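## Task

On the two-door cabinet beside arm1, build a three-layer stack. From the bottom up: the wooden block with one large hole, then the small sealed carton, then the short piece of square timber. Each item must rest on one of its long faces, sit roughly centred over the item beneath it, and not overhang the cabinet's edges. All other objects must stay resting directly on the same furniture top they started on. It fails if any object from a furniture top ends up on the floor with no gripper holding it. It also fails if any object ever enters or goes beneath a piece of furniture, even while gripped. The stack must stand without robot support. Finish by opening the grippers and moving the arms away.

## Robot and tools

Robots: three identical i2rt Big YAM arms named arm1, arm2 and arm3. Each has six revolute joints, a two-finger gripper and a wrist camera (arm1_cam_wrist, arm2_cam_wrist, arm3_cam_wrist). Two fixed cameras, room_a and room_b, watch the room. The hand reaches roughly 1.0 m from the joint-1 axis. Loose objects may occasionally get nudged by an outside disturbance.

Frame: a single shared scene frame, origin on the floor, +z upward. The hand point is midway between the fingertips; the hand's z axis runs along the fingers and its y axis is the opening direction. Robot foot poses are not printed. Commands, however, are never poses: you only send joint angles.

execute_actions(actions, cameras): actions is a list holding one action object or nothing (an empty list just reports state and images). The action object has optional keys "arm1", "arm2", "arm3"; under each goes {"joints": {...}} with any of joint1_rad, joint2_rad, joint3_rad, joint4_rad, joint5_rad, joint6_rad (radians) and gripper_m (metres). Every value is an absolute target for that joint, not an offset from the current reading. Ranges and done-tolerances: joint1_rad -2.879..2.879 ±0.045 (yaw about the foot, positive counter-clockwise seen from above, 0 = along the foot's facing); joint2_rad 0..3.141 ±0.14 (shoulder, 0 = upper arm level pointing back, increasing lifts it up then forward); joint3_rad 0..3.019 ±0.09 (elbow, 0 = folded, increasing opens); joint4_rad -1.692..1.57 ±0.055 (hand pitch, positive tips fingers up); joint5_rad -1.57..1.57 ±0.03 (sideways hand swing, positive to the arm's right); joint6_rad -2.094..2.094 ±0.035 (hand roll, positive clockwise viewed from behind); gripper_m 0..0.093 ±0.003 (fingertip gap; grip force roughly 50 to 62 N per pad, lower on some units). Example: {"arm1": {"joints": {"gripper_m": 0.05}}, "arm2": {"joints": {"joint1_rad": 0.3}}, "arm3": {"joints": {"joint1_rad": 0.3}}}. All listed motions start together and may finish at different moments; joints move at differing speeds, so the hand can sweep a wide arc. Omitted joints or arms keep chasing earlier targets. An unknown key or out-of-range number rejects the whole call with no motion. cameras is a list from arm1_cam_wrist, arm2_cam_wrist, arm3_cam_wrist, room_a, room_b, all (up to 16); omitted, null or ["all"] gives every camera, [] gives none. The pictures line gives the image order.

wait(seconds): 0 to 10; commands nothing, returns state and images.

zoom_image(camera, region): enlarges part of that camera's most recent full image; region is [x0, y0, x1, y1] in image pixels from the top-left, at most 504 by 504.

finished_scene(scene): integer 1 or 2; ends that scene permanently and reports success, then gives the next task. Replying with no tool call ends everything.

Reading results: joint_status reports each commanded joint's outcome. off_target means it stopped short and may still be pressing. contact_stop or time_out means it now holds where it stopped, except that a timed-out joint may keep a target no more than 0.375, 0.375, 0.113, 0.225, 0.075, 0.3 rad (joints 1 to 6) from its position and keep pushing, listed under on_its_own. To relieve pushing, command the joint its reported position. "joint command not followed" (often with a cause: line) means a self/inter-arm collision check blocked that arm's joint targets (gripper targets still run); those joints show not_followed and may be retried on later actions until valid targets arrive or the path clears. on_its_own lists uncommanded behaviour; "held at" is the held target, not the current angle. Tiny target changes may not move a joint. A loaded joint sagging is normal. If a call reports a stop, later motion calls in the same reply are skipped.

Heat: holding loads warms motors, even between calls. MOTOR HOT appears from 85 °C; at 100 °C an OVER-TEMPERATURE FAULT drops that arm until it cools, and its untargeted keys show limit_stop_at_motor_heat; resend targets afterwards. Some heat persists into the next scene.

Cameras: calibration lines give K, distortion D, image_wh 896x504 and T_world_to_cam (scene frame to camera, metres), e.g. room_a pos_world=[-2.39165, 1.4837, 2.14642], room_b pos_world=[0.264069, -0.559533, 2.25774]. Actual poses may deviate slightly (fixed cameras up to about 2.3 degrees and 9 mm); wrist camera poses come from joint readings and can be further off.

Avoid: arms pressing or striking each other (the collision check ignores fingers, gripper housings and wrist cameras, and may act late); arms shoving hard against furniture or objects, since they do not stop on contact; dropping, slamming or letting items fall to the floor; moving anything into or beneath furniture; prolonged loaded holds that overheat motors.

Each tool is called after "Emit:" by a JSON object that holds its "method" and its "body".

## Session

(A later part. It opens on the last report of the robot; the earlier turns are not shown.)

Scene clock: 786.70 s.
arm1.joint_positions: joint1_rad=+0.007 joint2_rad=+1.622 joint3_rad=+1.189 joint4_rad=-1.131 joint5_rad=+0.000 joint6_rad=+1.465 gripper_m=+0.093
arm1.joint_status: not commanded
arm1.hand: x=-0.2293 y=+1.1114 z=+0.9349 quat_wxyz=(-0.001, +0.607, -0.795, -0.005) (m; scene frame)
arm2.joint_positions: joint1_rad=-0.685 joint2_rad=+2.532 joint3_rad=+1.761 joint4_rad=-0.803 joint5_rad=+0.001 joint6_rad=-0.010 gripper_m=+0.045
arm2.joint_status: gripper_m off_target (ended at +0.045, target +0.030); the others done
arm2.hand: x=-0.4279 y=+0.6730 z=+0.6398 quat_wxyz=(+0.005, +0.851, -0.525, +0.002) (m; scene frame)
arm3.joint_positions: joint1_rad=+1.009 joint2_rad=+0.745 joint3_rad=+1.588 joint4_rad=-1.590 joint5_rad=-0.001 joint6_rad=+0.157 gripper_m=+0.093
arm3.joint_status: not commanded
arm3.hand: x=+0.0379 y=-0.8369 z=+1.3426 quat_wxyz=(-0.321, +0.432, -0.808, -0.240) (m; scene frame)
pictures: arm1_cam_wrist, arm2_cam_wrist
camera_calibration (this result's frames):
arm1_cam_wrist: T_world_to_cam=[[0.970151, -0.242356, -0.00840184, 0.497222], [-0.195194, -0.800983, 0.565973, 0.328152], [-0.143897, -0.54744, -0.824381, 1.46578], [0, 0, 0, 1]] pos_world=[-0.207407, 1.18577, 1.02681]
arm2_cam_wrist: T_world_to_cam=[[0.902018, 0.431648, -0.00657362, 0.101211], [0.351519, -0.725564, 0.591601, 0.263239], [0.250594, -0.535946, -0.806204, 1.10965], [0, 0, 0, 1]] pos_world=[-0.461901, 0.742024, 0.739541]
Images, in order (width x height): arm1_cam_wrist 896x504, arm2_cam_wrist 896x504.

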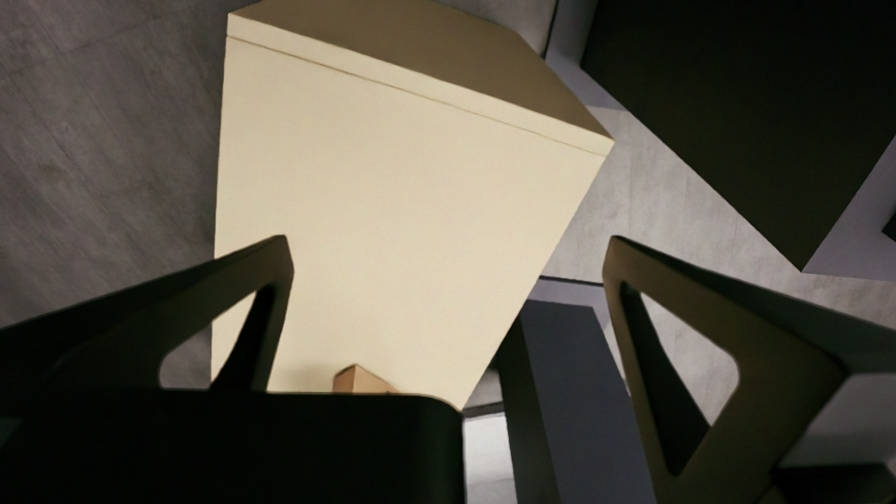

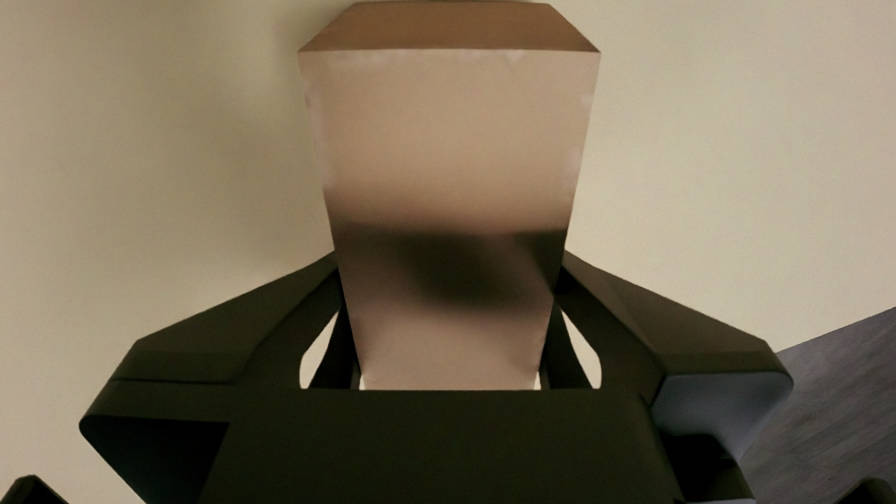

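Emit:
{"method": "execute_actions", "body": {"actions": [{"arm2":{"joints":{"gripper_m":0.093}}}], "cameras": ["arm2_cam_wrist","arm1_cam_wrist"]}}

Scene clock: 800.60 s.
arm1.joint_positions: joint1_rad=+0.007 joint2_rad=+1.622 joint3_rad=+1.189 joint4_rad=-1.131 joint5_rad=+0.000 joint6_rad=+1.465 gripper_m=+0.093
arm1.joint_status: not commanded
arm1.hand: x=-0.2293 y=+1.1114 z=+0.9349 quat_wxyz=(-0.001, +0.607, -0.795, -0.005) (m; scene frame)
arm2.joint_positions: joint1_rad=-0.685 joint2_rad=+2.529 joint3_rad=+1.761 joint4_rad=-0.801 joint5_rad=+0.001 joint6_rad=-0.010 gripper_m=+0.093
arm2.joint_status: all done
arm2.hand: x=-0.4285 y=+0.6742 z=+0.6415 quat_wxyz=(+0.004, +0.851, -0.525, +0.001) (m; scene frame)
arm3.joint_positions: joint1_rad=+1.009 joint2_rad=+0.745 joint3_rad=+1.588 joint4_rad=-1.590 joint5_rad=-0.001 joint6_rad=+0.157 gripper_m=+0.093
arm3.joint_status: not commanded
arm3.hand: x=+0.0379 y=-0.8369 z=+1.3426 quat_wxyz=(-0.321, +0.432, -0.808, -0.240) (m; scene frame)
pictures: arm1_cam_wrist, arm2_cam_wrist
camera_calibration (this result's frames):
arm1_cam_wrist: T_world_to_cam=[[0.970151, -0.242356, -0.00840184, 0.497222], [-0.195194, -0.800983, 0.565973, 0.328152], [-0.143897, -0.54744, -0.824381, 1.46578], [0, 0, 0, 1]] pos_world=[-0.207407, 1.18577, 1.02681]
arm2_cam_wrist: T_world_to_cam=[[0.902182, 0.431305, -0.00661261, 0.101551], [0.352311, -0.727929, 0.588214, 0.267432], [0.248886, -0.533006, -0.808678, 1.11064], [0, 0, 0, 1]] pos_world=[-0.462261, 0.742852, 0.741518]
Images, in order (width x height): arm1_cam_wrist 896x504, arm2_cam_wrist 896x504.

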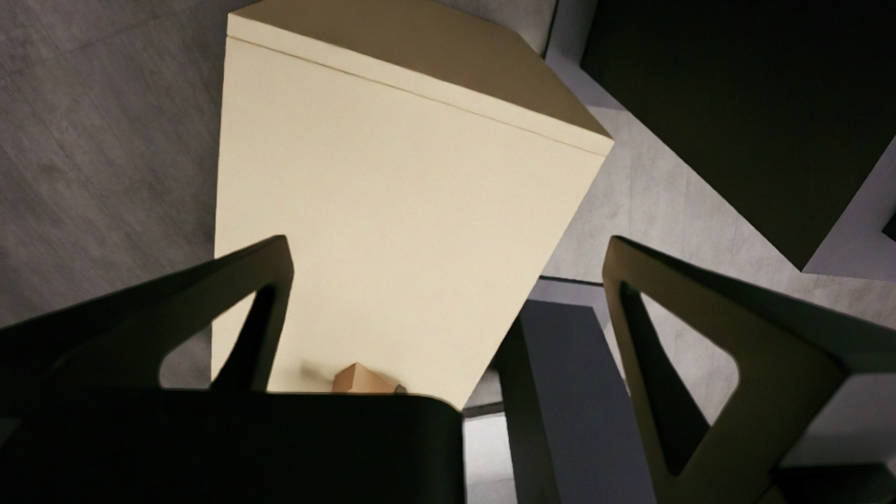

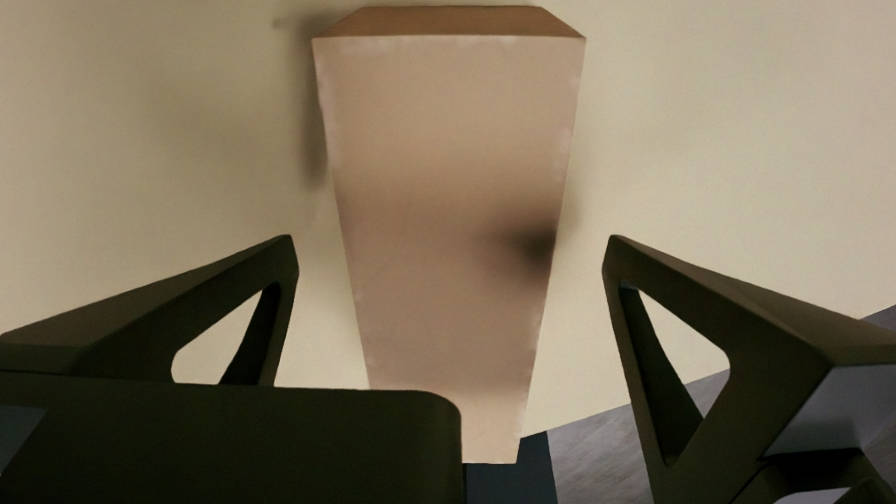

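Emit:
{"method": "execute_actions", "body": {"actions": []}}

Scene clock: 831.07 s.
arm1.joint_positions: joint1_rad=+0.007 joint2_rad=+1.622 joint3_rad=+1.189 joint4_rad=-1.131 joint5_rad=+0.000 joint6_rad=+1.465 gripper_m=+0.093
arm1.joint_status: not commanded
arm1.hand: x=-0.2293 y=+1.1114 z=+0.9349 quat_wxyz=(-0.001, +0.607, -0.795, -0.005) (m; scene frame)
arm2.joint_positions: joint1_rad=-0.685 joint2_rad=+2.529 joint3_rad=+1.761 joint4_rad=-0.801 joint5_rad=+0.001 joint6_rad=-0.010 gripper_m=+0.093
arm2.joint_status: all done
arm2.hand: x=-0.4285 y=+0.6742 z=+0.6415 quat_wxyz=(+0.004, +0.851, -0.525, +0.001) (m; scene frame)
arm3.joint_positions: joint1_rad=+1.009 joint2_rad=+0.745 joint3_rad=+1.588 joint4_rad=-1.590 joint5_rad=-0.001 joint6_rad=+0.157 gripper_m=+0.093
arm3.joint_status: not commanded
arm3.hand: x=+0.0379 y=-0.8369 z=+1.3426 quat_wxyz=(-0.321, +0.432, -0.808, -0.240) (m; scene frame)
pictures: arm1_cam_wrist, arm2_cam_wrist, arm3_cam_wrist, room_a, room_b
camera_calibration (this result's frames):
arm1_cam_wrist: T_world_to_cam=[[0.970151, -0.242356, -0.00840184, 0.497222], [-0.195194, -0.800983, 0.565973, 0.328152], [-0.143897, -0.54744, -0.824381, 1.46578], [0, 0, 0, 1]] pos_world=[-0.207407, 1.18577, 1.02681]
arm2_cam_wrist: T_world_to_cam=[[0.902182, 0.431305, -0.00661261, 0.101551], [0.352311, -0.727929, 0.588214, 0.267432], [0.248886, -0.533006, -0.808678, 1.11064], [0, 0, 0, 1]] pos_world=[-0.462261, 0.742852, 0.741518]
arm3_cam_wrist: T_world_to_cam=[[0.859315, -0.499304, -0.110788, -0.303767], [-0.51144, -0.840034, -0.18103, -0.438036], [-0.0026764, 0.212223, -0.977218, 1.61838], [0, 0, 0, 1]] pos_world=[0.0413334, -0.863094, 1.46856]
Images, in order (width x height): arm1_cam_wrist 896x504, arm2_cam_wrist 896x504, arm3_cam_wrist 896x504, room_a 896x504, room_b 896x504.

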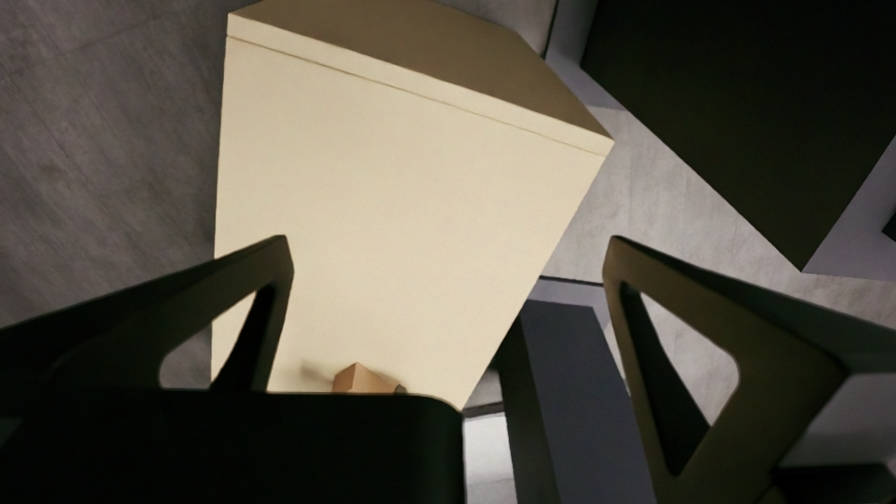

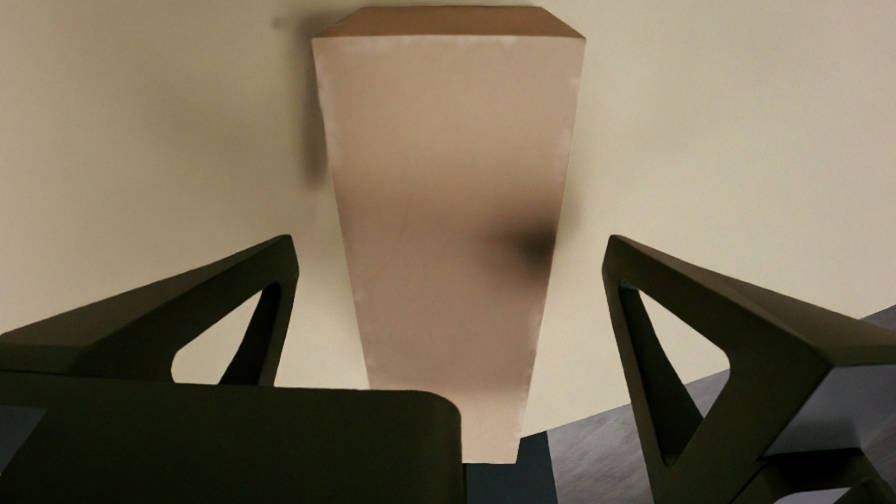

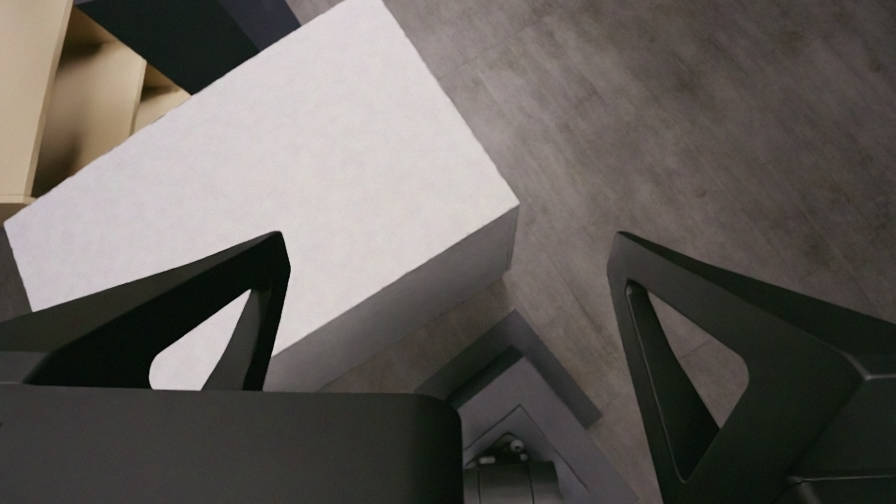

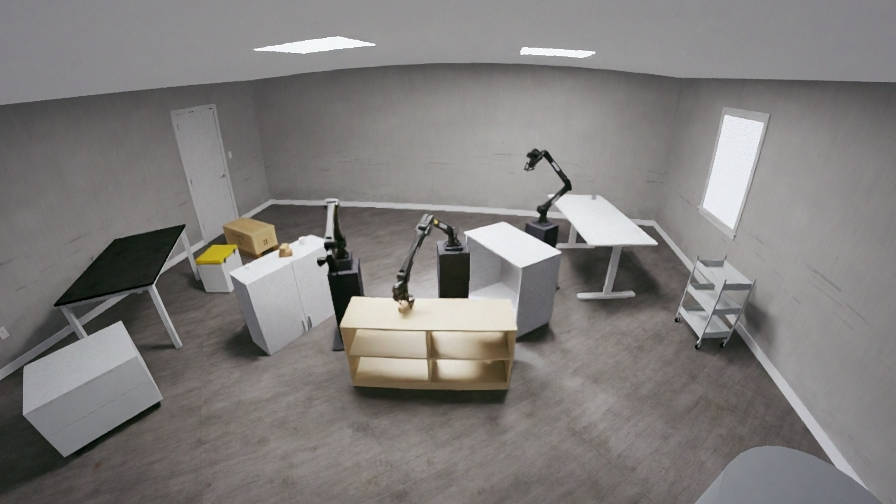

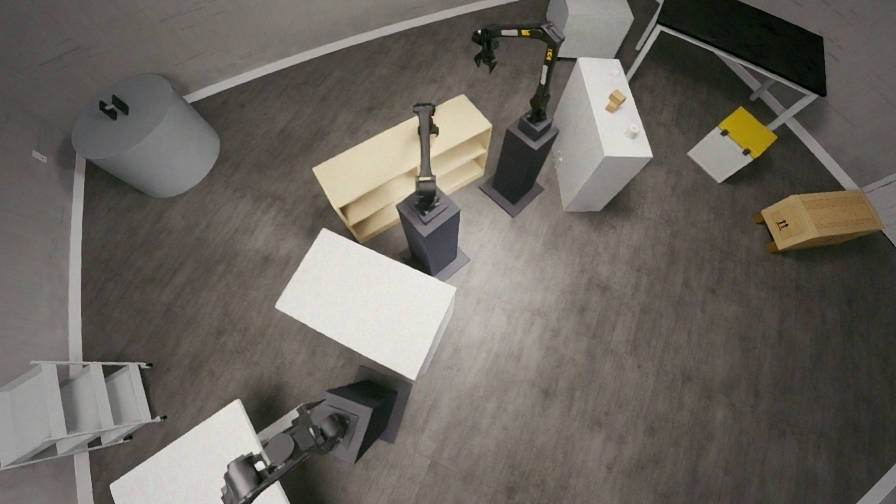

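Emit:
{"method": "execute_actions", "body": {"actions": [{"arm2": {"joints": {"joint2_rad": 1.7, "joint4_rad": -1.45}}}], "cameras": ["arm2_cam_wrist", "room_a"]}}

Scene clock: 857.60 s.
arm1.joint_positions: joint1_rad=+0.007 joint2_rad=+1.622 joint3_rad=+1.189 joint4_rad=-1.131 joint5_rad=+0.000 joint6_rad=+1.465 gripper_m=+0.093
arm1.joint_status: not commanded
arm1.hand: x=-0.2293 y=+1.1114 z=+0.9349 quat_wxyz=(-0.001, +0.607, -0.795, -0.005) (m; scene frame)
arm2.joint_positions: joint1_rad=-0.685 joint2_rad=+1.698 joint3_rad=+1.761 joint4_rad=-1.441 joint5_rad=+0.001 joint6_rad=-0.010 gripper_m=+0.093
arm2.joint_status: all done
arm2.hand: x=-0.3918 y=+0.6066 z=+1.1413 quat_wxyz=(-0.048, +0.847, -0.523, -0.080) (m; scene frame)
arm3.joint_positions: joint1_rad=+1.009 joint2_rad=+0.745 joint3_rad=+1.588 joint4_rad=-1.590 joint5_rad=-0.001 joint6_rad=+0.157 gripper_m=+0.093
arm3.joint_status: not commanded
arm3.hand: x=+0.0379 y=-0.8369 z=+1.3426 quat_wxyz=(-0.321, +0.432, -0.808, -0.240) (m; scene frame)
pictures: arm2_cam_wrist, room_a
camera_calibration (this result's frames):
arm2_cam_wrist: T_world_to_cam=[[0.902061, 0.431524, -0.00853658, 0.102957], [0.394247, -0.815765, 0.423199, 0.169289], [0.175657, -0.385117, -0.905996, 1.46228], [0, 0, 0, 1]] pos_world=[-0.416474, 0.65682, 1.25405]
Images, in order (width x height): arm2_cam_wrist 896x504, room_a 896x504.

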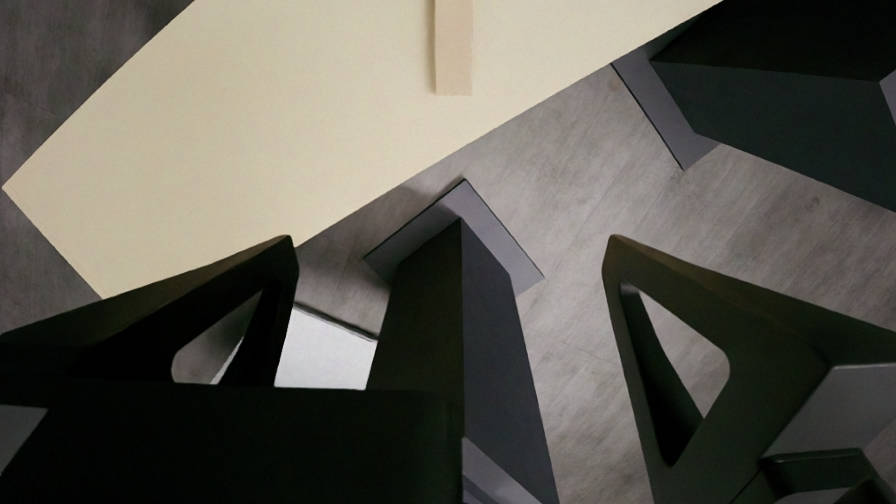

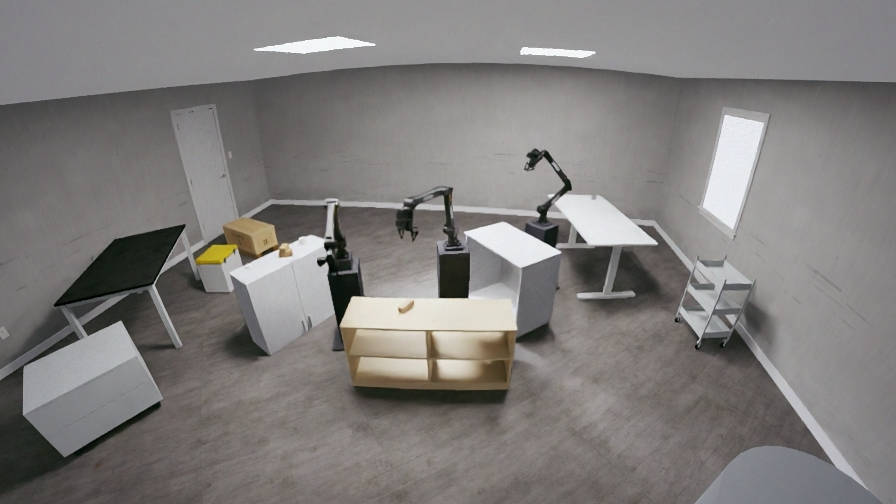

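Emit:
{"method": "execute_actions", "body": {"actions": [{"arm2": {"joints": {"joint1_rad": 0.75, "joint2_rad": 1.0, "joint3_rad": 1.3, "joint4_rad": -1.5}}, "arm1": {"joints": {"joint2_rad": 2.08, "joint3_rad": 1.91, "joint4_rad": -1.36, "joint6_rad": 1.53}}}], "cameras": ["room_b"]}}

Emit:
{"method": "execute_actions", "body": {"actions": [{"arm1": {"joints": {"joint1_rad": 0.785}}}], "cameras": ["arm1_cam_wrist", "room_b"]}}

Scene clock: 878.77 s.
arm1.joint_positions: joint1_rad=+0.007 joint2_rad=+2.091 joint3_rad=+1.870 joint4_rad=-1.344 joint5_rad=+0.000 joint6_rad=+1.515 gripper_m=+0.093
arm1.joint_status: all done
arm1.hand: x=-0.4022 y=+1.1790 z=+0.9316 quat_wxyz=(-0.001, +0.587, -0.810, -0.005) (m; scene frame)
arm2.joint_positions: joint1_rad=+0.745 joint2_rad=+0.993 joint3_rad=+1.307 joint4_rad=-1.490 joint5_rad=-0.002 joint6_rad=-0.010 gripper_m=+0.093
arm2.joint_status: all done
arm2.hand: x=-0.4563 y=-0.0029 z=+1.2420 quat_wxyz=(+0.035, +0.967, +0.158, -0.195) (m; scene frame)
arm3.joint_positions: joint1_rad=+1.009 joint2_rad=+0.745 joint3_rad=+1.588 joint4_rad=-1.590 joint5_rad=-0.001 joint6_rad=+0.157 gripper_m=+0.093
arm3.joint_status: not commanded
arm3.hand: x=+0.0379 y=-0.8369 z=+1.3426 quat_wxyz=(-0.321, +0.432, -0.808, -0.240) (m; scene frame)
pictures: room_b
Images, in order (width x height): room_b 896x504.

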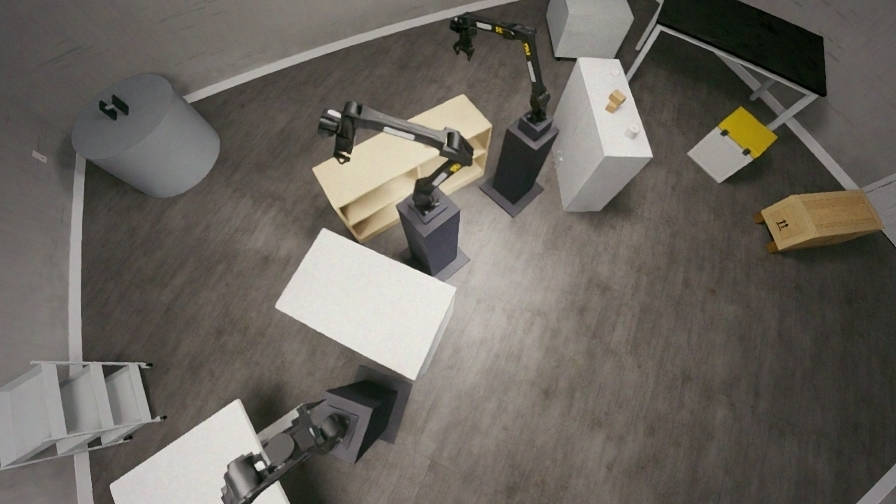

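Scene clock: 880.70 s.
arm1.joint_positions: joint1_rad=+0.776 joint2_rad=+2.091 joint3_rad=+1.870 joint4_rad=-1.344 joint5_rad=-0.002 joint6_rad=+1.515 gripper_m=+0.093
arm1.joint_status: all done
arm1.hand: x=-0.3965 y=+0.6957 z=+0.9286 quat_wxyz=(+0.000, +0.848, -0.530, -0.002) (m; scene frame)
arm2.joint_positions: joint1_rad=+0.745 joint2_rad=+0.993 joint3_rad=+1.307 joint4_rad=-1.490 joint5_rad=-0.002 joint6_rad=-0.010 gripper_m=+0.093
arm2.joint_status: not commanded
arm2.hand: x=-0.4563 y=-0.0029 z=+1.2420 quat_wxyz=(+0.035, +0.967, +0.158, -0.195) (m; scene frame)
arm3.joint_positions: joint1_rad=+1.009 joint2_rad=+0.745 joint3_rad=+1.588 joint4_rad=-1.590 joint5_rad=-0.001 joint6_rad=+0.157 gripper_m=+0.093
arm3.joint_status: not commanded
arm3.hand: x=+0.0379 y=-0.8369 z=+1.3426 quat_wxyz=(-0.321, +0.432, -0.808, -0.240) (m; scene frame)
pictures: arm1_cam_wrist, room_b
camera_calibration (this result's frames):
arm1_cam_wrist: T_world_to_cam=[[0.889285, 0.457339, -0.00367219, 0.0353874], [0.377687, -0.72983, 0.569825, 0.140157], [0.257923, -0.508124, -0.821758, 1.33848], [0, 0, 0, 1]] pos_world=[-0.429629, 0.766219, 1.02017]
Images, in order (width x height): arm1_cam_wrist 896x504, room_b 896x504.

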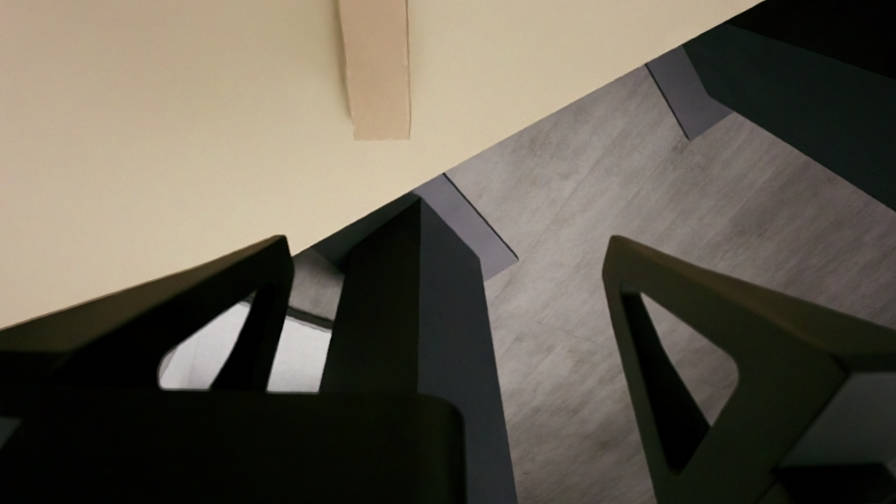

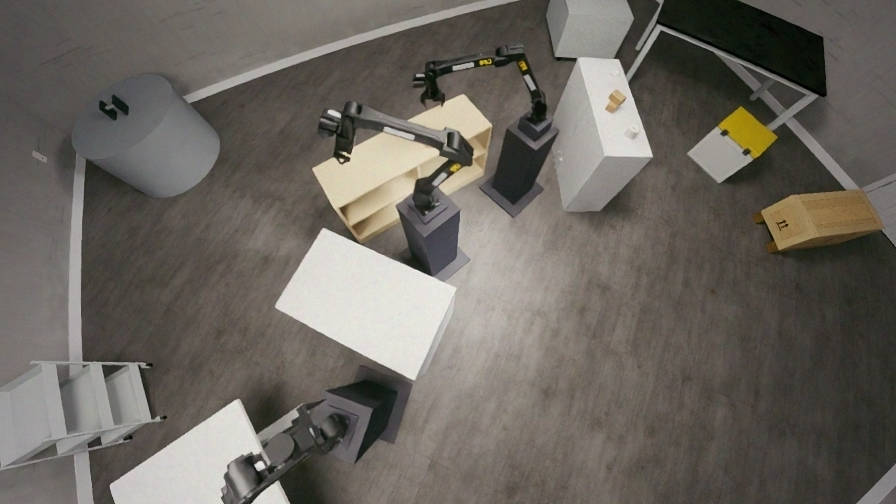

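Emit:
{"method": "zoom_image", "body": {"camera": "arm1_cam_wrist", "region": [280, 0, 480, 160]}}

Region (280, 0, 480, 160) of arm1_cam_wrist's 896x504 image, scaled by 2.520, with more detail than that image has; it fills the top 403 rows of this view, and the rest is white.

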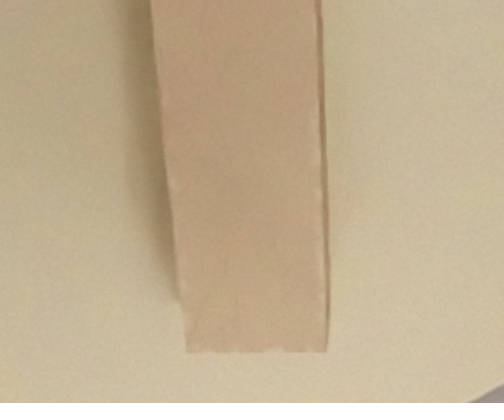

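Emit:
{"method": "execute_actions", "body": {"actions": [{"arm1": {"joints": {"joint1_rad": 0.755, "joint2_rad": 2.42, "joint3_rad": 1.975, "joint4_rad": -1.06, "joint6_rad": 1.485}}}], "cameras": ["arm1_cam_wrist"]}}

Scene clock: 932.90 s.
arm1.joint_positions: joint1_rad=+0.762 joint2_rad=+2.453 joint3_rad=+1.950 joint4_rad=-1.076 joint5_rad=-0.002 joint6_rad=+1.500 gripper_m=+0.093
arm1.joint_status: all done
arm1.hand: x=-0.4428 y=+0.6879 z=+0.7212 quat_wxyz=(-0.006, +0.848, -0.530, +0.003) (m; scene frame)
arm2.joint_positions: joint1_rad=+0.745 joint2_rad=+0.993 joint3_rad=+1.307 joint4_rad=-1.490 joint5_rad=-0.002 joint6_rad=-0.010 gripper_m=+0.093
arm2.joint_status: not commanded
arm2.hand: x=-0.4563 y=-0.0029 z=+1.2420 quat_wxyz=(+0.035, +0.967, +0.158, -0.195) (m; scene frame)
arm3.joint_positions: joint1_rad=+1.009 joint2_rad=+0.745 joint3_rad=+1.588 joint4_rad=-1.590 joint5_rad=-0.001 joint6_rad=+0.157 gripper_m=+0.093
arm3.joint_status: not commanded
arm3.hand: x=+0.0379 y=-0.8369 z=+1.3426 quat_wxyz=(-0.321, +0.432, -0.808, -0.240) (m; scene frame)
pictures: arm1_cam_wrist
camera_calibration (this result's frames):
arm1_cam_wrist: T_world_to_cam=[[0.888567, 0.458611, 0.0111252, 0.0675224], [0.370913, -0.732498, 0.570851, 0.26827], [0.269948, -0.503113, -0.820978, 1.17729], [0, 0, 0, 1]] pos_world=[-0.477309, 0.757849, 0.812634]
Images, in order (width x height): arm1_cam_wrist 896x504.

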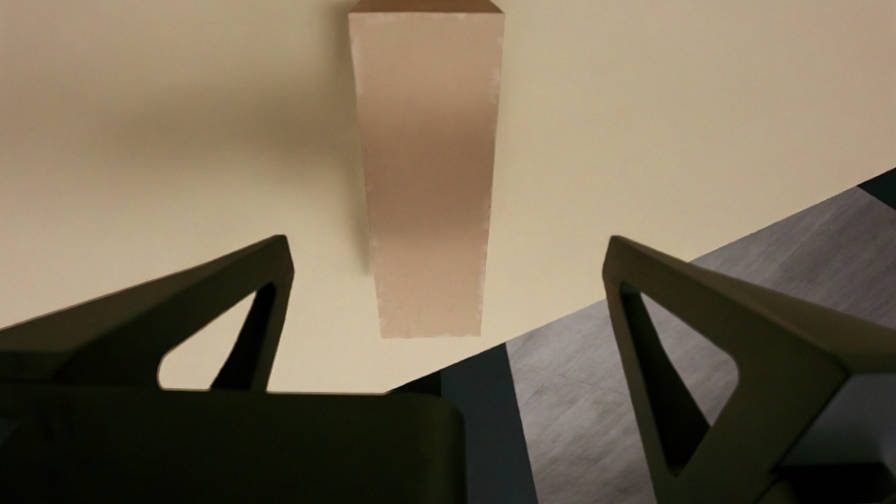

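Emit:
{"method": "execute_actions", "body": {"actions": [{"arm1": {"joints": {"joint1_rad": 0.778, "joint2_rad": 2.552, "joint3_rad": 2.015, "joint4_rad": -0.962, "joint6_rad": 1.485}}}], "cameras": ["arm1_cam_wrist"]}}

Scene clock: 974.77 s.
arm1.joint_positions: joint1_rad=+0.768 joint2_rad=+2.547 joint3_rad=+1.979 joint4_rad=-0.978 joint5_rad=-0.002 joint6_rad=+1.499 gripper_m=+0.093
arm1.joint_status: all done
arm1.hand: x=-0.4519 y=+0.6798 z=+0.6677 quat_wxyz=(+0.008, +0.850, -0.527, -0.007) (m; scene frame)
arm2.joint_positions: joint1_rad=+0.745 joint2_rad=+0.993 joint3_rad=+1.307 joint4_rad=-1.490 joint5_rad=-0.002 joint6_rad=-0.010 gripper_m=+0.093
arm2.joint_status: not commanded
arm2.hand: x=-0.4563 y=-0.0029 z=+1.2420 quat_wxyz=(+0.035, +0.967, +0.158, -0.195) (m; scene frame)
arm3.joint_positions: joint1_rad=+1.009 joint2_rad=+0.745 joint3_rad=+1.588 joint4_rad=-1.590 joint5_rad=-0.001 joint6_rad=+0.157 gripper_m=+0.093
arm3.joint_status: not commanded
arm3.hand: x=+0.0379 y=-0.8369 z=+1.3426 quat_wxyz=(-0.321, +0.432, -0.808, -0.240) (m; scene frame)
pictures: arm1_cam_wrist
camera_calibration (this result's frames):
arm1_cam_wrist: T_world_to_cam=[[0.885327, 0.464435, -0.0222677, 0.0967594], [0.393439, -0.722748, 0.568191, 0.301624], [0.247794, -0.511796, -0.822595, 1.1288], [0, 0, 0, 1]] pos_world=[-0.484044, 0.750774, 0.759318]
Images, in order (width x height): arm1_cam_wrist 896x504.

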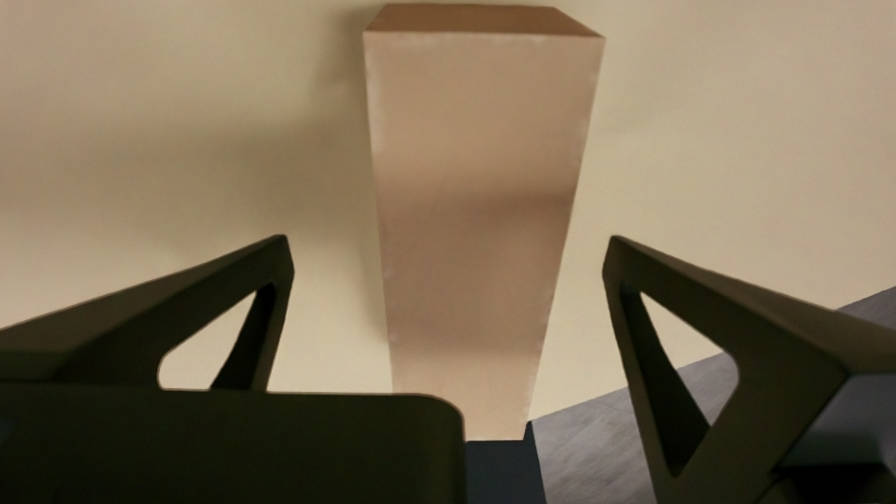

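Emit:
{"method": "execute_actions", "body": {"actions": [{"arm1": {"joints": {"joint2_rad": 2.585, "joint4_rad": -0.955}}}], "cameras": ["arm1_cam_wrist"]}}

Scene clock: 992.37 s.
arm1.joint_positions: joint1_rad=+0.768 joint2_rad=+2.560 joint3_rad=+1.979 joint4_rad=-0.972 joint5_rad=-0.002 joint6_rad=+1.499 gripper_m=+0.093
arm1.joint_status: all done
arm1.hand: x=-0.4494 y=+0.6809 z=+0.6584 quat_wxyz=(+0.004, +0.850, -0.527, -0.005) (m; scene frame)
arm2.joint_positions: joint1_rad=+0.745 joint2_rad=+0.993 joint3_rad=+1.307 joint4_rad=-1.490 joint5_rad=-0.002 joint6_rad=-0.010 gripper_m=+0.093
arm2.joint_status: not commanded
arm2.hand: x=-0.4563 y=-0.0029 z=+1.2420 quat_wxyz=(+0.035, +0.967, +0.158, -0.195) (m; scene frame)
arm3.joint_positions: joint1_rad=+1.009 joint2_rad=+0.745 joint3_rad=+1.588 joint4_rad=-1.590 joint5_rad=-0.001 joint6_rad=+0.157 gripper_m=+0.093
arm3.joint_status: not commanded
arm3.hand: x=+0.0379 y=-0.8369 z=+1.3426 quat_wxyz=(-0.321, +0.432, -0.808, -0.240) (m; scene frame)
pictures: arm1_cam_wrist
camera_calibration (this result's frames):
arm1_cam_wrist: T_world_to_cam=[[0.88548, 0.464457, -0.0142934, 0.0886093], [0.389197, -0.724491, 0.568892, 0.305503], [0.25387, -0.509306, -0.822288, 1.12193], [0, 0, 0, 1]] pos_world=[-0.482187, 0.751584, 0.750017]
Images, in order (width x height): arm1_cam_wrist 896x504.

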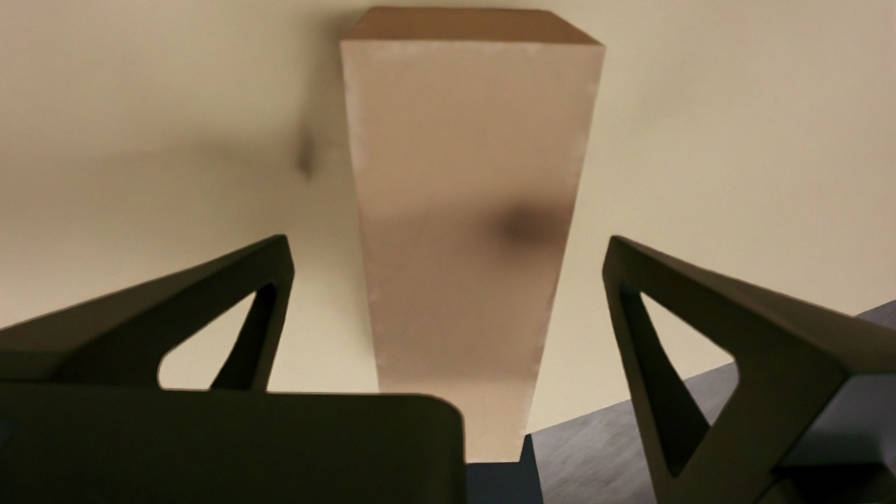

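Emit:
{"method": "execute_actions", "body": {"actions": [{"arm1": {"joints": {"joint2_rad": 2.605, "joint4_rad": -0.95}}}], "cameras": ["arm1_cam_wrist"]}}

Scene clock: 1001.13 s.
arm1.joint_positions: joint1_rad=+0.768 joint2_rad=+2.583 joint3_rad=+1.979 joint4_rad=-0.967 joint5_rad=-0.002 joint6_rad=+1.499 gripper_m=+0.093
arm1.joint_status: all done
arm1.hand: x=-0.4440 y=+0.6832 z=+0.6433 quat_wxyz=(-0.003, +0.850, -0.527, +0.000) (m; scene frame)
arm2.joint_positions: joint1_rad=+0.745 joint2_rad=+0.993 joint3_rad=+1.307 joint4_rad=-1.490 joint5_rad=-0.002 joint6_rad=-0.010 gripper_m=+0.093
arm2.joint_status: not commanded
arm2.hand: x=-0.4563 y=-0.0029 z=+1.2420 quat_wxyz=(+0.035, +0.967, +0.158, -0.195) (m; scene frame)
arm3.joint_positions: joint1_rad=+1.009 joint2_rad=+0.745 joint3_rad=+1.588 joint4_rad=-1.590 joint5_rad=-0.001 joint6_rad=+0.157 gripper_m=+0.093
arm3.joint_status: not commanded
arm3.hand: x=+0.0379 y=-0.8369 z=+1.3426 quat_wxyz=(-0.321, +0.432, -0.808, -0.240) (m; scene frame)
pictures: arm1_cam_wrist
camera_calibration (this result's frames):
arm1_cam_wrist: T_world_to_cam=[[0.88561, 0.46442, 0.0031767, 0.0713795], [0.379889, -0.728317, 0.570298, 0.311251], [0.267171, -0.503854, -0.821432, 1.11091], [0, 0, 0, 1]] pos_world=[-0.478257, 0.753274, 0.734802]
Images, in order (width x height): arm1_cam_wrist 896x504.

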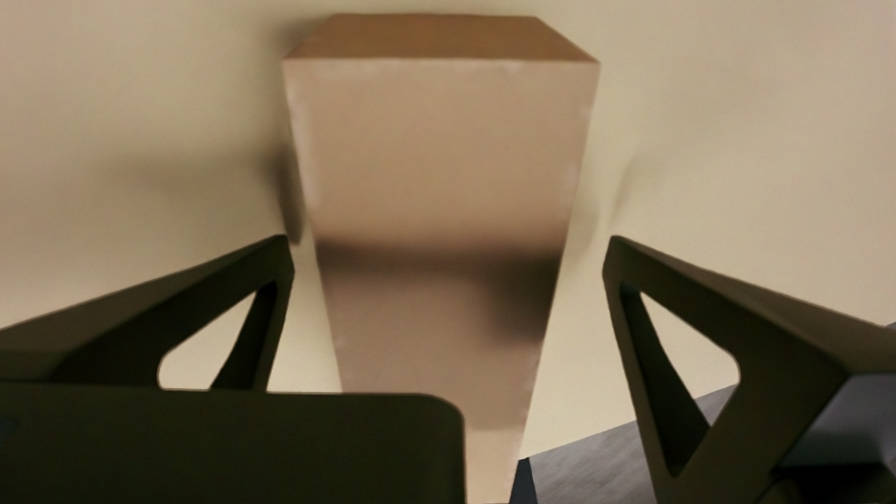

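Emit:
{"method": "execute_actions", "body": {"actions": [{"arm1": {"joints": {"gripper_m": 0.03}}}], "cameras": ["arm1_cam_wrist"]}}

Scene clock: 1009.87 s.
arm1.joint_positions: joint1_rad=+0.768 joint2_rad=+2.583 joint3_rad=+1.979 joint4_rad=-0.966 joint5_rad=-0.002 joint6_rad=+1.499 gripper_m=+0.046
arm1.joint_status: gripper_m off_target (ended at +0.046, target +0.030)
arm1.hand: x=-0.4443 y=+0.6831 z=+0.6433 quat_wxyz=(-0.002, +0.850, -0.527, +0.000) (m; scene frame)
arm2.joint_positions: joint1_rad=+0.745 joint2_rad=+0.993 joint3_rad=+1.307 joint4_rad=-1.490 joint5_rad=-0.002 joint6_rad=-0.010 gripper_m=+0.093
arm2.joint_status: not commanded
arm2.hand: x=-0.4563 y=-0.0029 z=+1.2420 quat_wxyz=(+0.035, +0.967, +0.158, -0.195) (m; scene frame)
arm3.joint_positions: joint1_rad=+1.009 joint2_rad=+0.745 joint3_rad=+1.588 joint4_rad=-1.590 joint5_rad=-0.001 joint6_rad=+0.157 gripper_m=+0.093
arm3.joint_status: not commanded
arm3.hand: x=+0.0379 y=-0.8369 z=+1.3426 quat_wxyz=(-0.321, +0.432, -0.808, -0.240) (m; scene frame)
pictures: arm1_cam_wrist
camera_calibration (this result's frames):
arm1_cam_wrist: T_world_to_cam=[[0.885432, 0.464765, 0.00165847, 0.0724149], [0.380976, -0.727838, 0.570184, 0.311509], [0.266209, -0.504227, -0.821516, 1.11081], [0, 0, 0, 1]] pos_world=[-0.478503, 0.753172, 0.734808]
Images, in order (width x height): arm1_cam_wrist 896x504.

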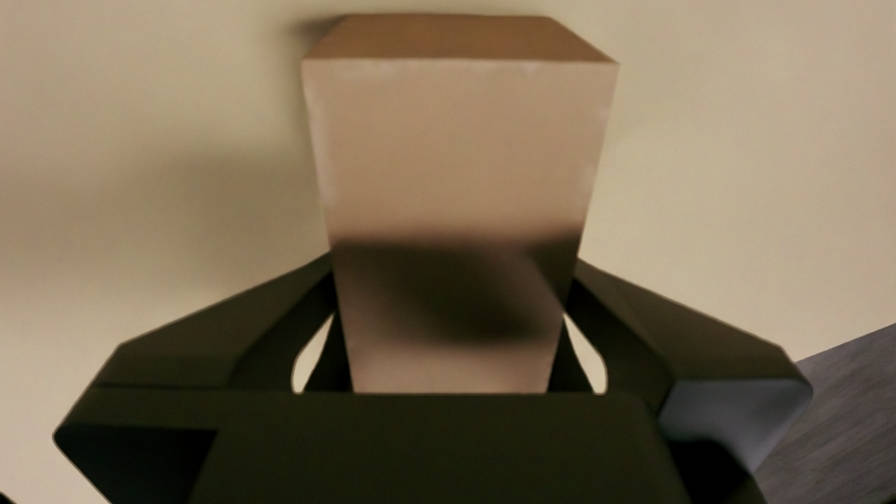

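Emit:
{"method": "execute_actions", "body": {"actions": [{"arm1": {"joints": {"joint2_rad": 2.15, "joint4_rad": -1.39}}}], "cameras": ["arm1_cam_wrist"]}}

Emit:
{"method": "execute_actions", "body": {"actions": [{"arm1": {"joints": {"joint1_rad": -2.012, "joint2_rad": 1.67, "joint3_rad": 1.5, "joint4_rad": -1.415, "joint6_rad": 1.3}}}], "cameras": ["arm1_cam_wrist", "room_b"]}}

Scene clock: 1075.83 s.
arm1.joint_positions: joint1_rad=+0.768 joint2_rad=+2.158 joint3_rad=+2.003 joint4_rad=-1.374 joint5_rad=-0.002 joint6_rad=+1.499 gripper_m=+0.046
arm1.joint_status: all done
arm1.hand: x=-0.4285 y=+0.6881 z=+0.9361 quat_wxyz=(+0.014, +0.850, -0.527, -0.012) (m; scene frame)
arm2.joint_positions: joint1_rad=+0.745 joint2_rad=+0.993 joint3_rad=+1.307 joint4_rad=-1.490 joint5_rad=-0.002 joint6_rad=-0.010 gripper_m=+0.093
arm2.joint_status: not commanded
arm2.hand: x=-0.4563 y=-0.0029 z=+1.2420 quat_wxyz=(+0.035, +0.967, +0.158, -0.195) (m; scene frame)
arm3.joint_positions: joint1_rad=+1.009 joint2_rad=+0.745 joint3_rad=+1.588 joint4_rad=-1.590 joint5_rad=-0.001 joint6_rad=+0.157 gripper_m=+0.093
arm3.joint_status: not commanded
arm3.hand: x=+0.0379 y=-0.8369 z=+1.3426 quat_wxyz=(-0.321, +0.432, -0.808, -0.240) (m; scene frame)
pictures: arm1_cam_wrist
camera_calibration (this result's frames):
arm1_cam_wrist: T_world_to_cam=[[0.884666, 0.464657, -0.038209, 0.0926605], [0.402182, -0.719122, 0.566669, 0.148543], [0.23583, -0.51668, -0.823059, 1.34662], [0, 0, 0, 1]] pos_world=[-0.459289, 0.759539, 1.02772]
Images, in order (width x height): arm1_cam_wrist 896x504.

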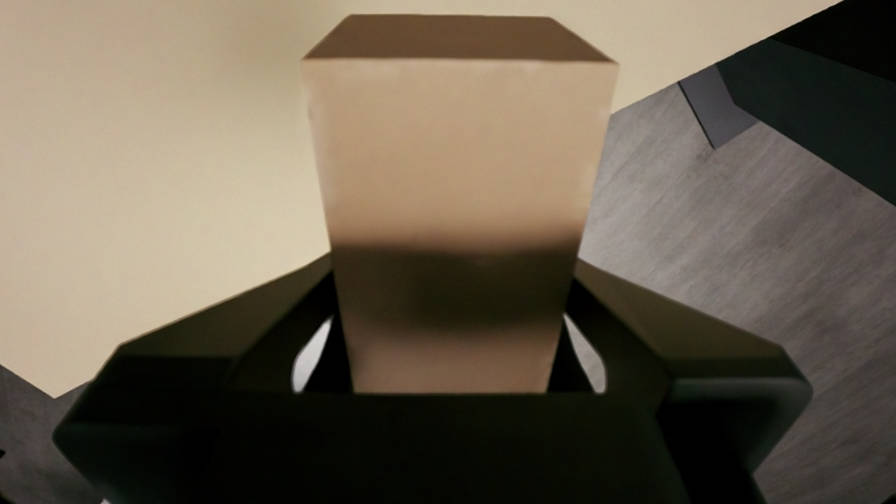

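Scene clock: 1078.30 s.
arm1.joint_positions: joint1_rad=-2.021 joint2_rad=+1.677 joint3_rad=+1.499 joint4_rad=-1.397 joint5_rad=+0.001 joint6_rad=+1.313 gripper_m=+0.046
arm1.joint_status: all done
arm1.hand: x=+0.5692 y=+1.2841 z=+1.0253 quat_wxyz=(+0.000, -0.282, -0.959, -0.002) (m; scene frame)
arm2.joint_positions: joint1_rad=+0.745 joint2_rad=+0.993 joint3_rad=+1.307 joint4_rad=-1.490 joint5_rad=-0.002 joint6_rad=-0.010 gripper_m=+0.093
arm2.joint_status: not commanded
arm2.hand: x=-0.4563 y=-0.0029 z=+1.2420 quat_wxyz=(+0.035, +0.967, +0.158, -0.195) (m; scene frame)
arm3.joint_positions: joint1_rad=+1.009 joint2_rad=+0.745 joint3_rad=+1.588 joint4_rad=-1.590 joint5_rad=-0.001 joint6_rad=+0.157 gripper_m=+0.093
arm3.joint_status: not commanded
arm3.hand: x=+0.0379 y=-0.8369 z=+1.3426 quat_wxyz=(-0.321, +0.432, -0.808, -0.240) (m; scene frame)
pictures: arm1_cam_wrist, room_b
camera_calibration (this result's frames):
arm1_cam_wrist: T_world_to_cam=[[-0.522499, -0.852625, -0.0050276, 1.39495], [-0.700094, 0.425645, 0.573319, -0.724022], [-0.486687, 0.303078, -0.819317, 0.847491], [0, 0, 0, 1]] pos_world=[0.634439, 1.24069, 1.11647]
Images, in order (width x height): arm1_cam_wrist 896x504, room_b 896x504.

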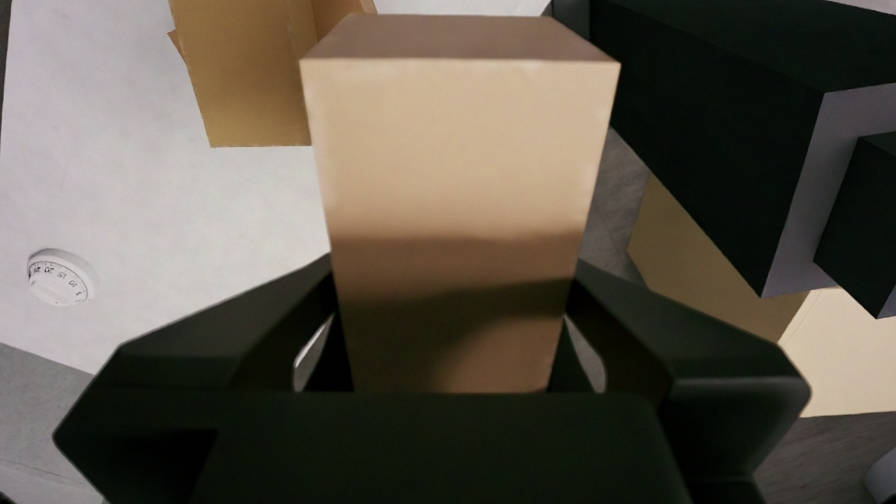

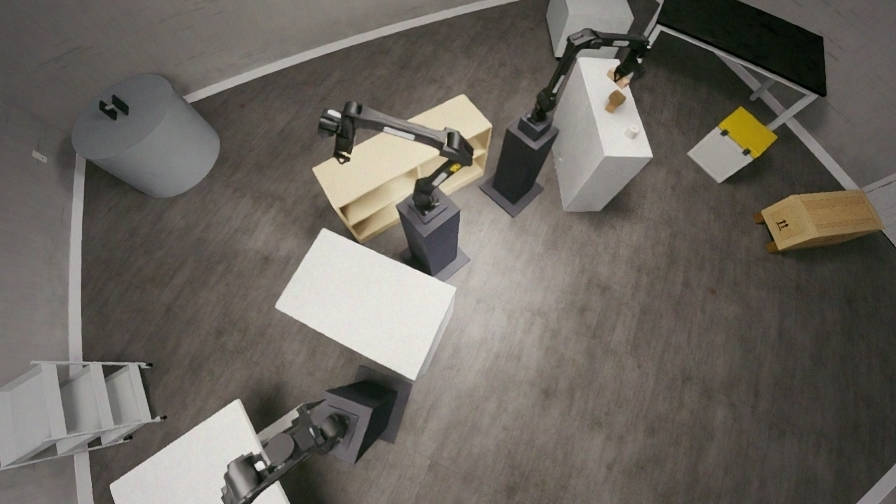

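Emit:
{"method": "zoom_image", "body": {"camera": "arm1_cam_wrist", "region": [140, 0, 400, 170]}}

Region (140, 0, 400, 170) of arm1_cam_wrist's 896x504 image, scaled by 1.938, with more detail than that image has; it fills the top 330 rows of this view, and the rest is white.

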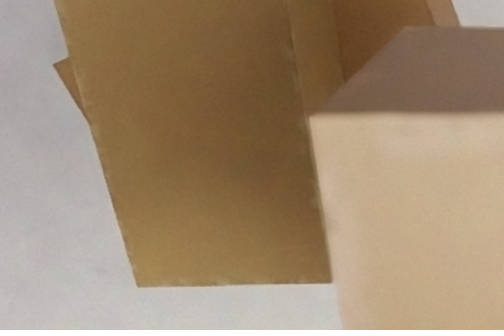

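Emit:
{"method": "zoom_image", "body": {"camera": "room_b", "region": [570, 50, 670, 150]}}

Region (570, 50, 670, 150) of room_b's 896x504 image, scaled by 5.040, with more detail than that image has.

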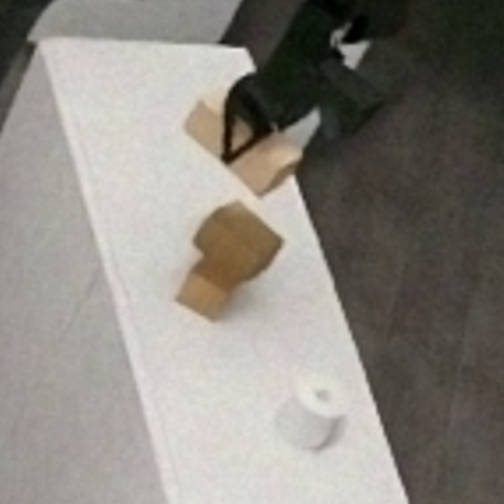

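Emit:
{"method": "execute_actions", "body": {"actions": [{"arm1": {"joints": {"joint1_rad": -2.005, "joint2_rad": 1.92, "joint3_rad": 1.79, "joint4_rad": -1.375, "joint6_rad": 1.295}}}], "cameras": ["arm1_cam_wrist"]}}

Scene clock: 1164.50 s.
arm1.joint_positions: joint1_rad=-2.015 joint2_rad=+1.939 joint3_rad=+1.725 joint4_rad=-1.383 joint5_rad=+0.001 joint6_rad=+1.309 gripper_m=+0.046
arm1.joint_status: all done
arm1.hand: x=+0.6285 y=+1.3437 z=+0.9722 quat_wxyz=(+0.006, -0.277, -0.961, +0.008) (m; scene frame)
arm2.joint_positions: joint1_rad=+0.745 joint2_rad=+0.993 joint3_rad=+1.307 joint4_rad=-1.490 joint5_rad=-0.002 joint6_rad=-0.010 gripper_m=+0.093
arm2.joint_status: not commanded
arm2.hand: x=-0.4563 y=-0.0029 z=+1.2420 quat_wxyz=(+0.035, +0.967, +0.158, -0.195) (m; scene frame)
arm3.joint_positions: joint1_rad=+1.009 joint2_rad=+0.745 joint3_rad=+1.588 joint4_rad=-1.590 joint5_rad=-0.001 joint6_rad=+0.157 gripper_m=+0.093
arm3.joint_status: not commanded
arm3.hand: x=+0.0379 y=-0.8369 z=+1.3426 quat_wxyz=(-0.321, +0.432, -0.808, -0.240) (m; scene frame)
pictures: arm1_cam_wrist
camera_calibration (this result's frames):
arm1_cam_wrist: T_world_to_cam=[[-0.513545, -0.85791, 0.0162008, 1.45735], [-0.695155, 0.42704, 0.57827, -0.687255], [-0.503022, 0.285706, -0.815685, 0.844863], [0, 0, 0, 1]] pos_world=[0.695649, 1.30237, 1.06295]
Images, in order (width x height): arm1_cam_wrist 896x504.

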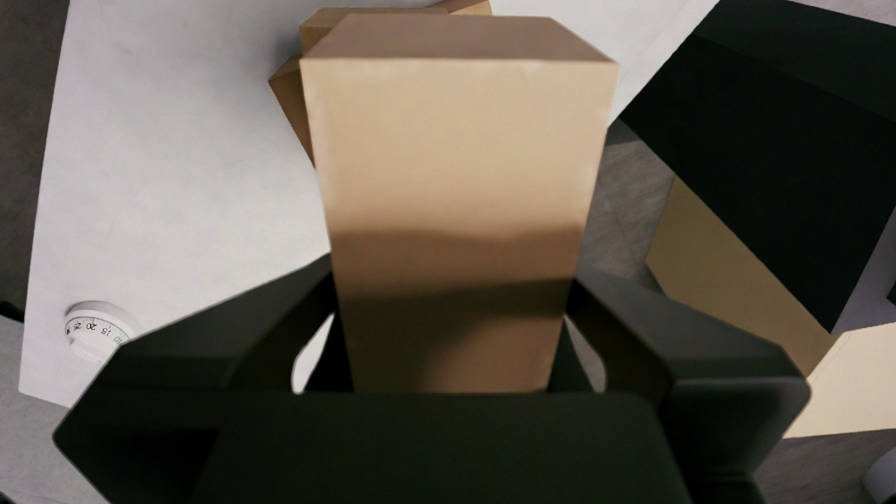

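Emit:
{"method": "zoom_image", "body": {"camera": "arm1_cam_wrist", "region": [250, 0, 530, 120]}}

Region (250, 0, 530, 120) of arm1_cam_wrist's 896x504 image, scaled by 1.800, with more detail than that image has; it fills the top 216 rows of this view, and the rest is white.

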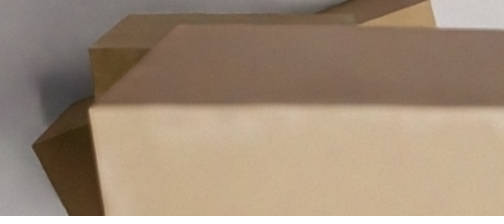

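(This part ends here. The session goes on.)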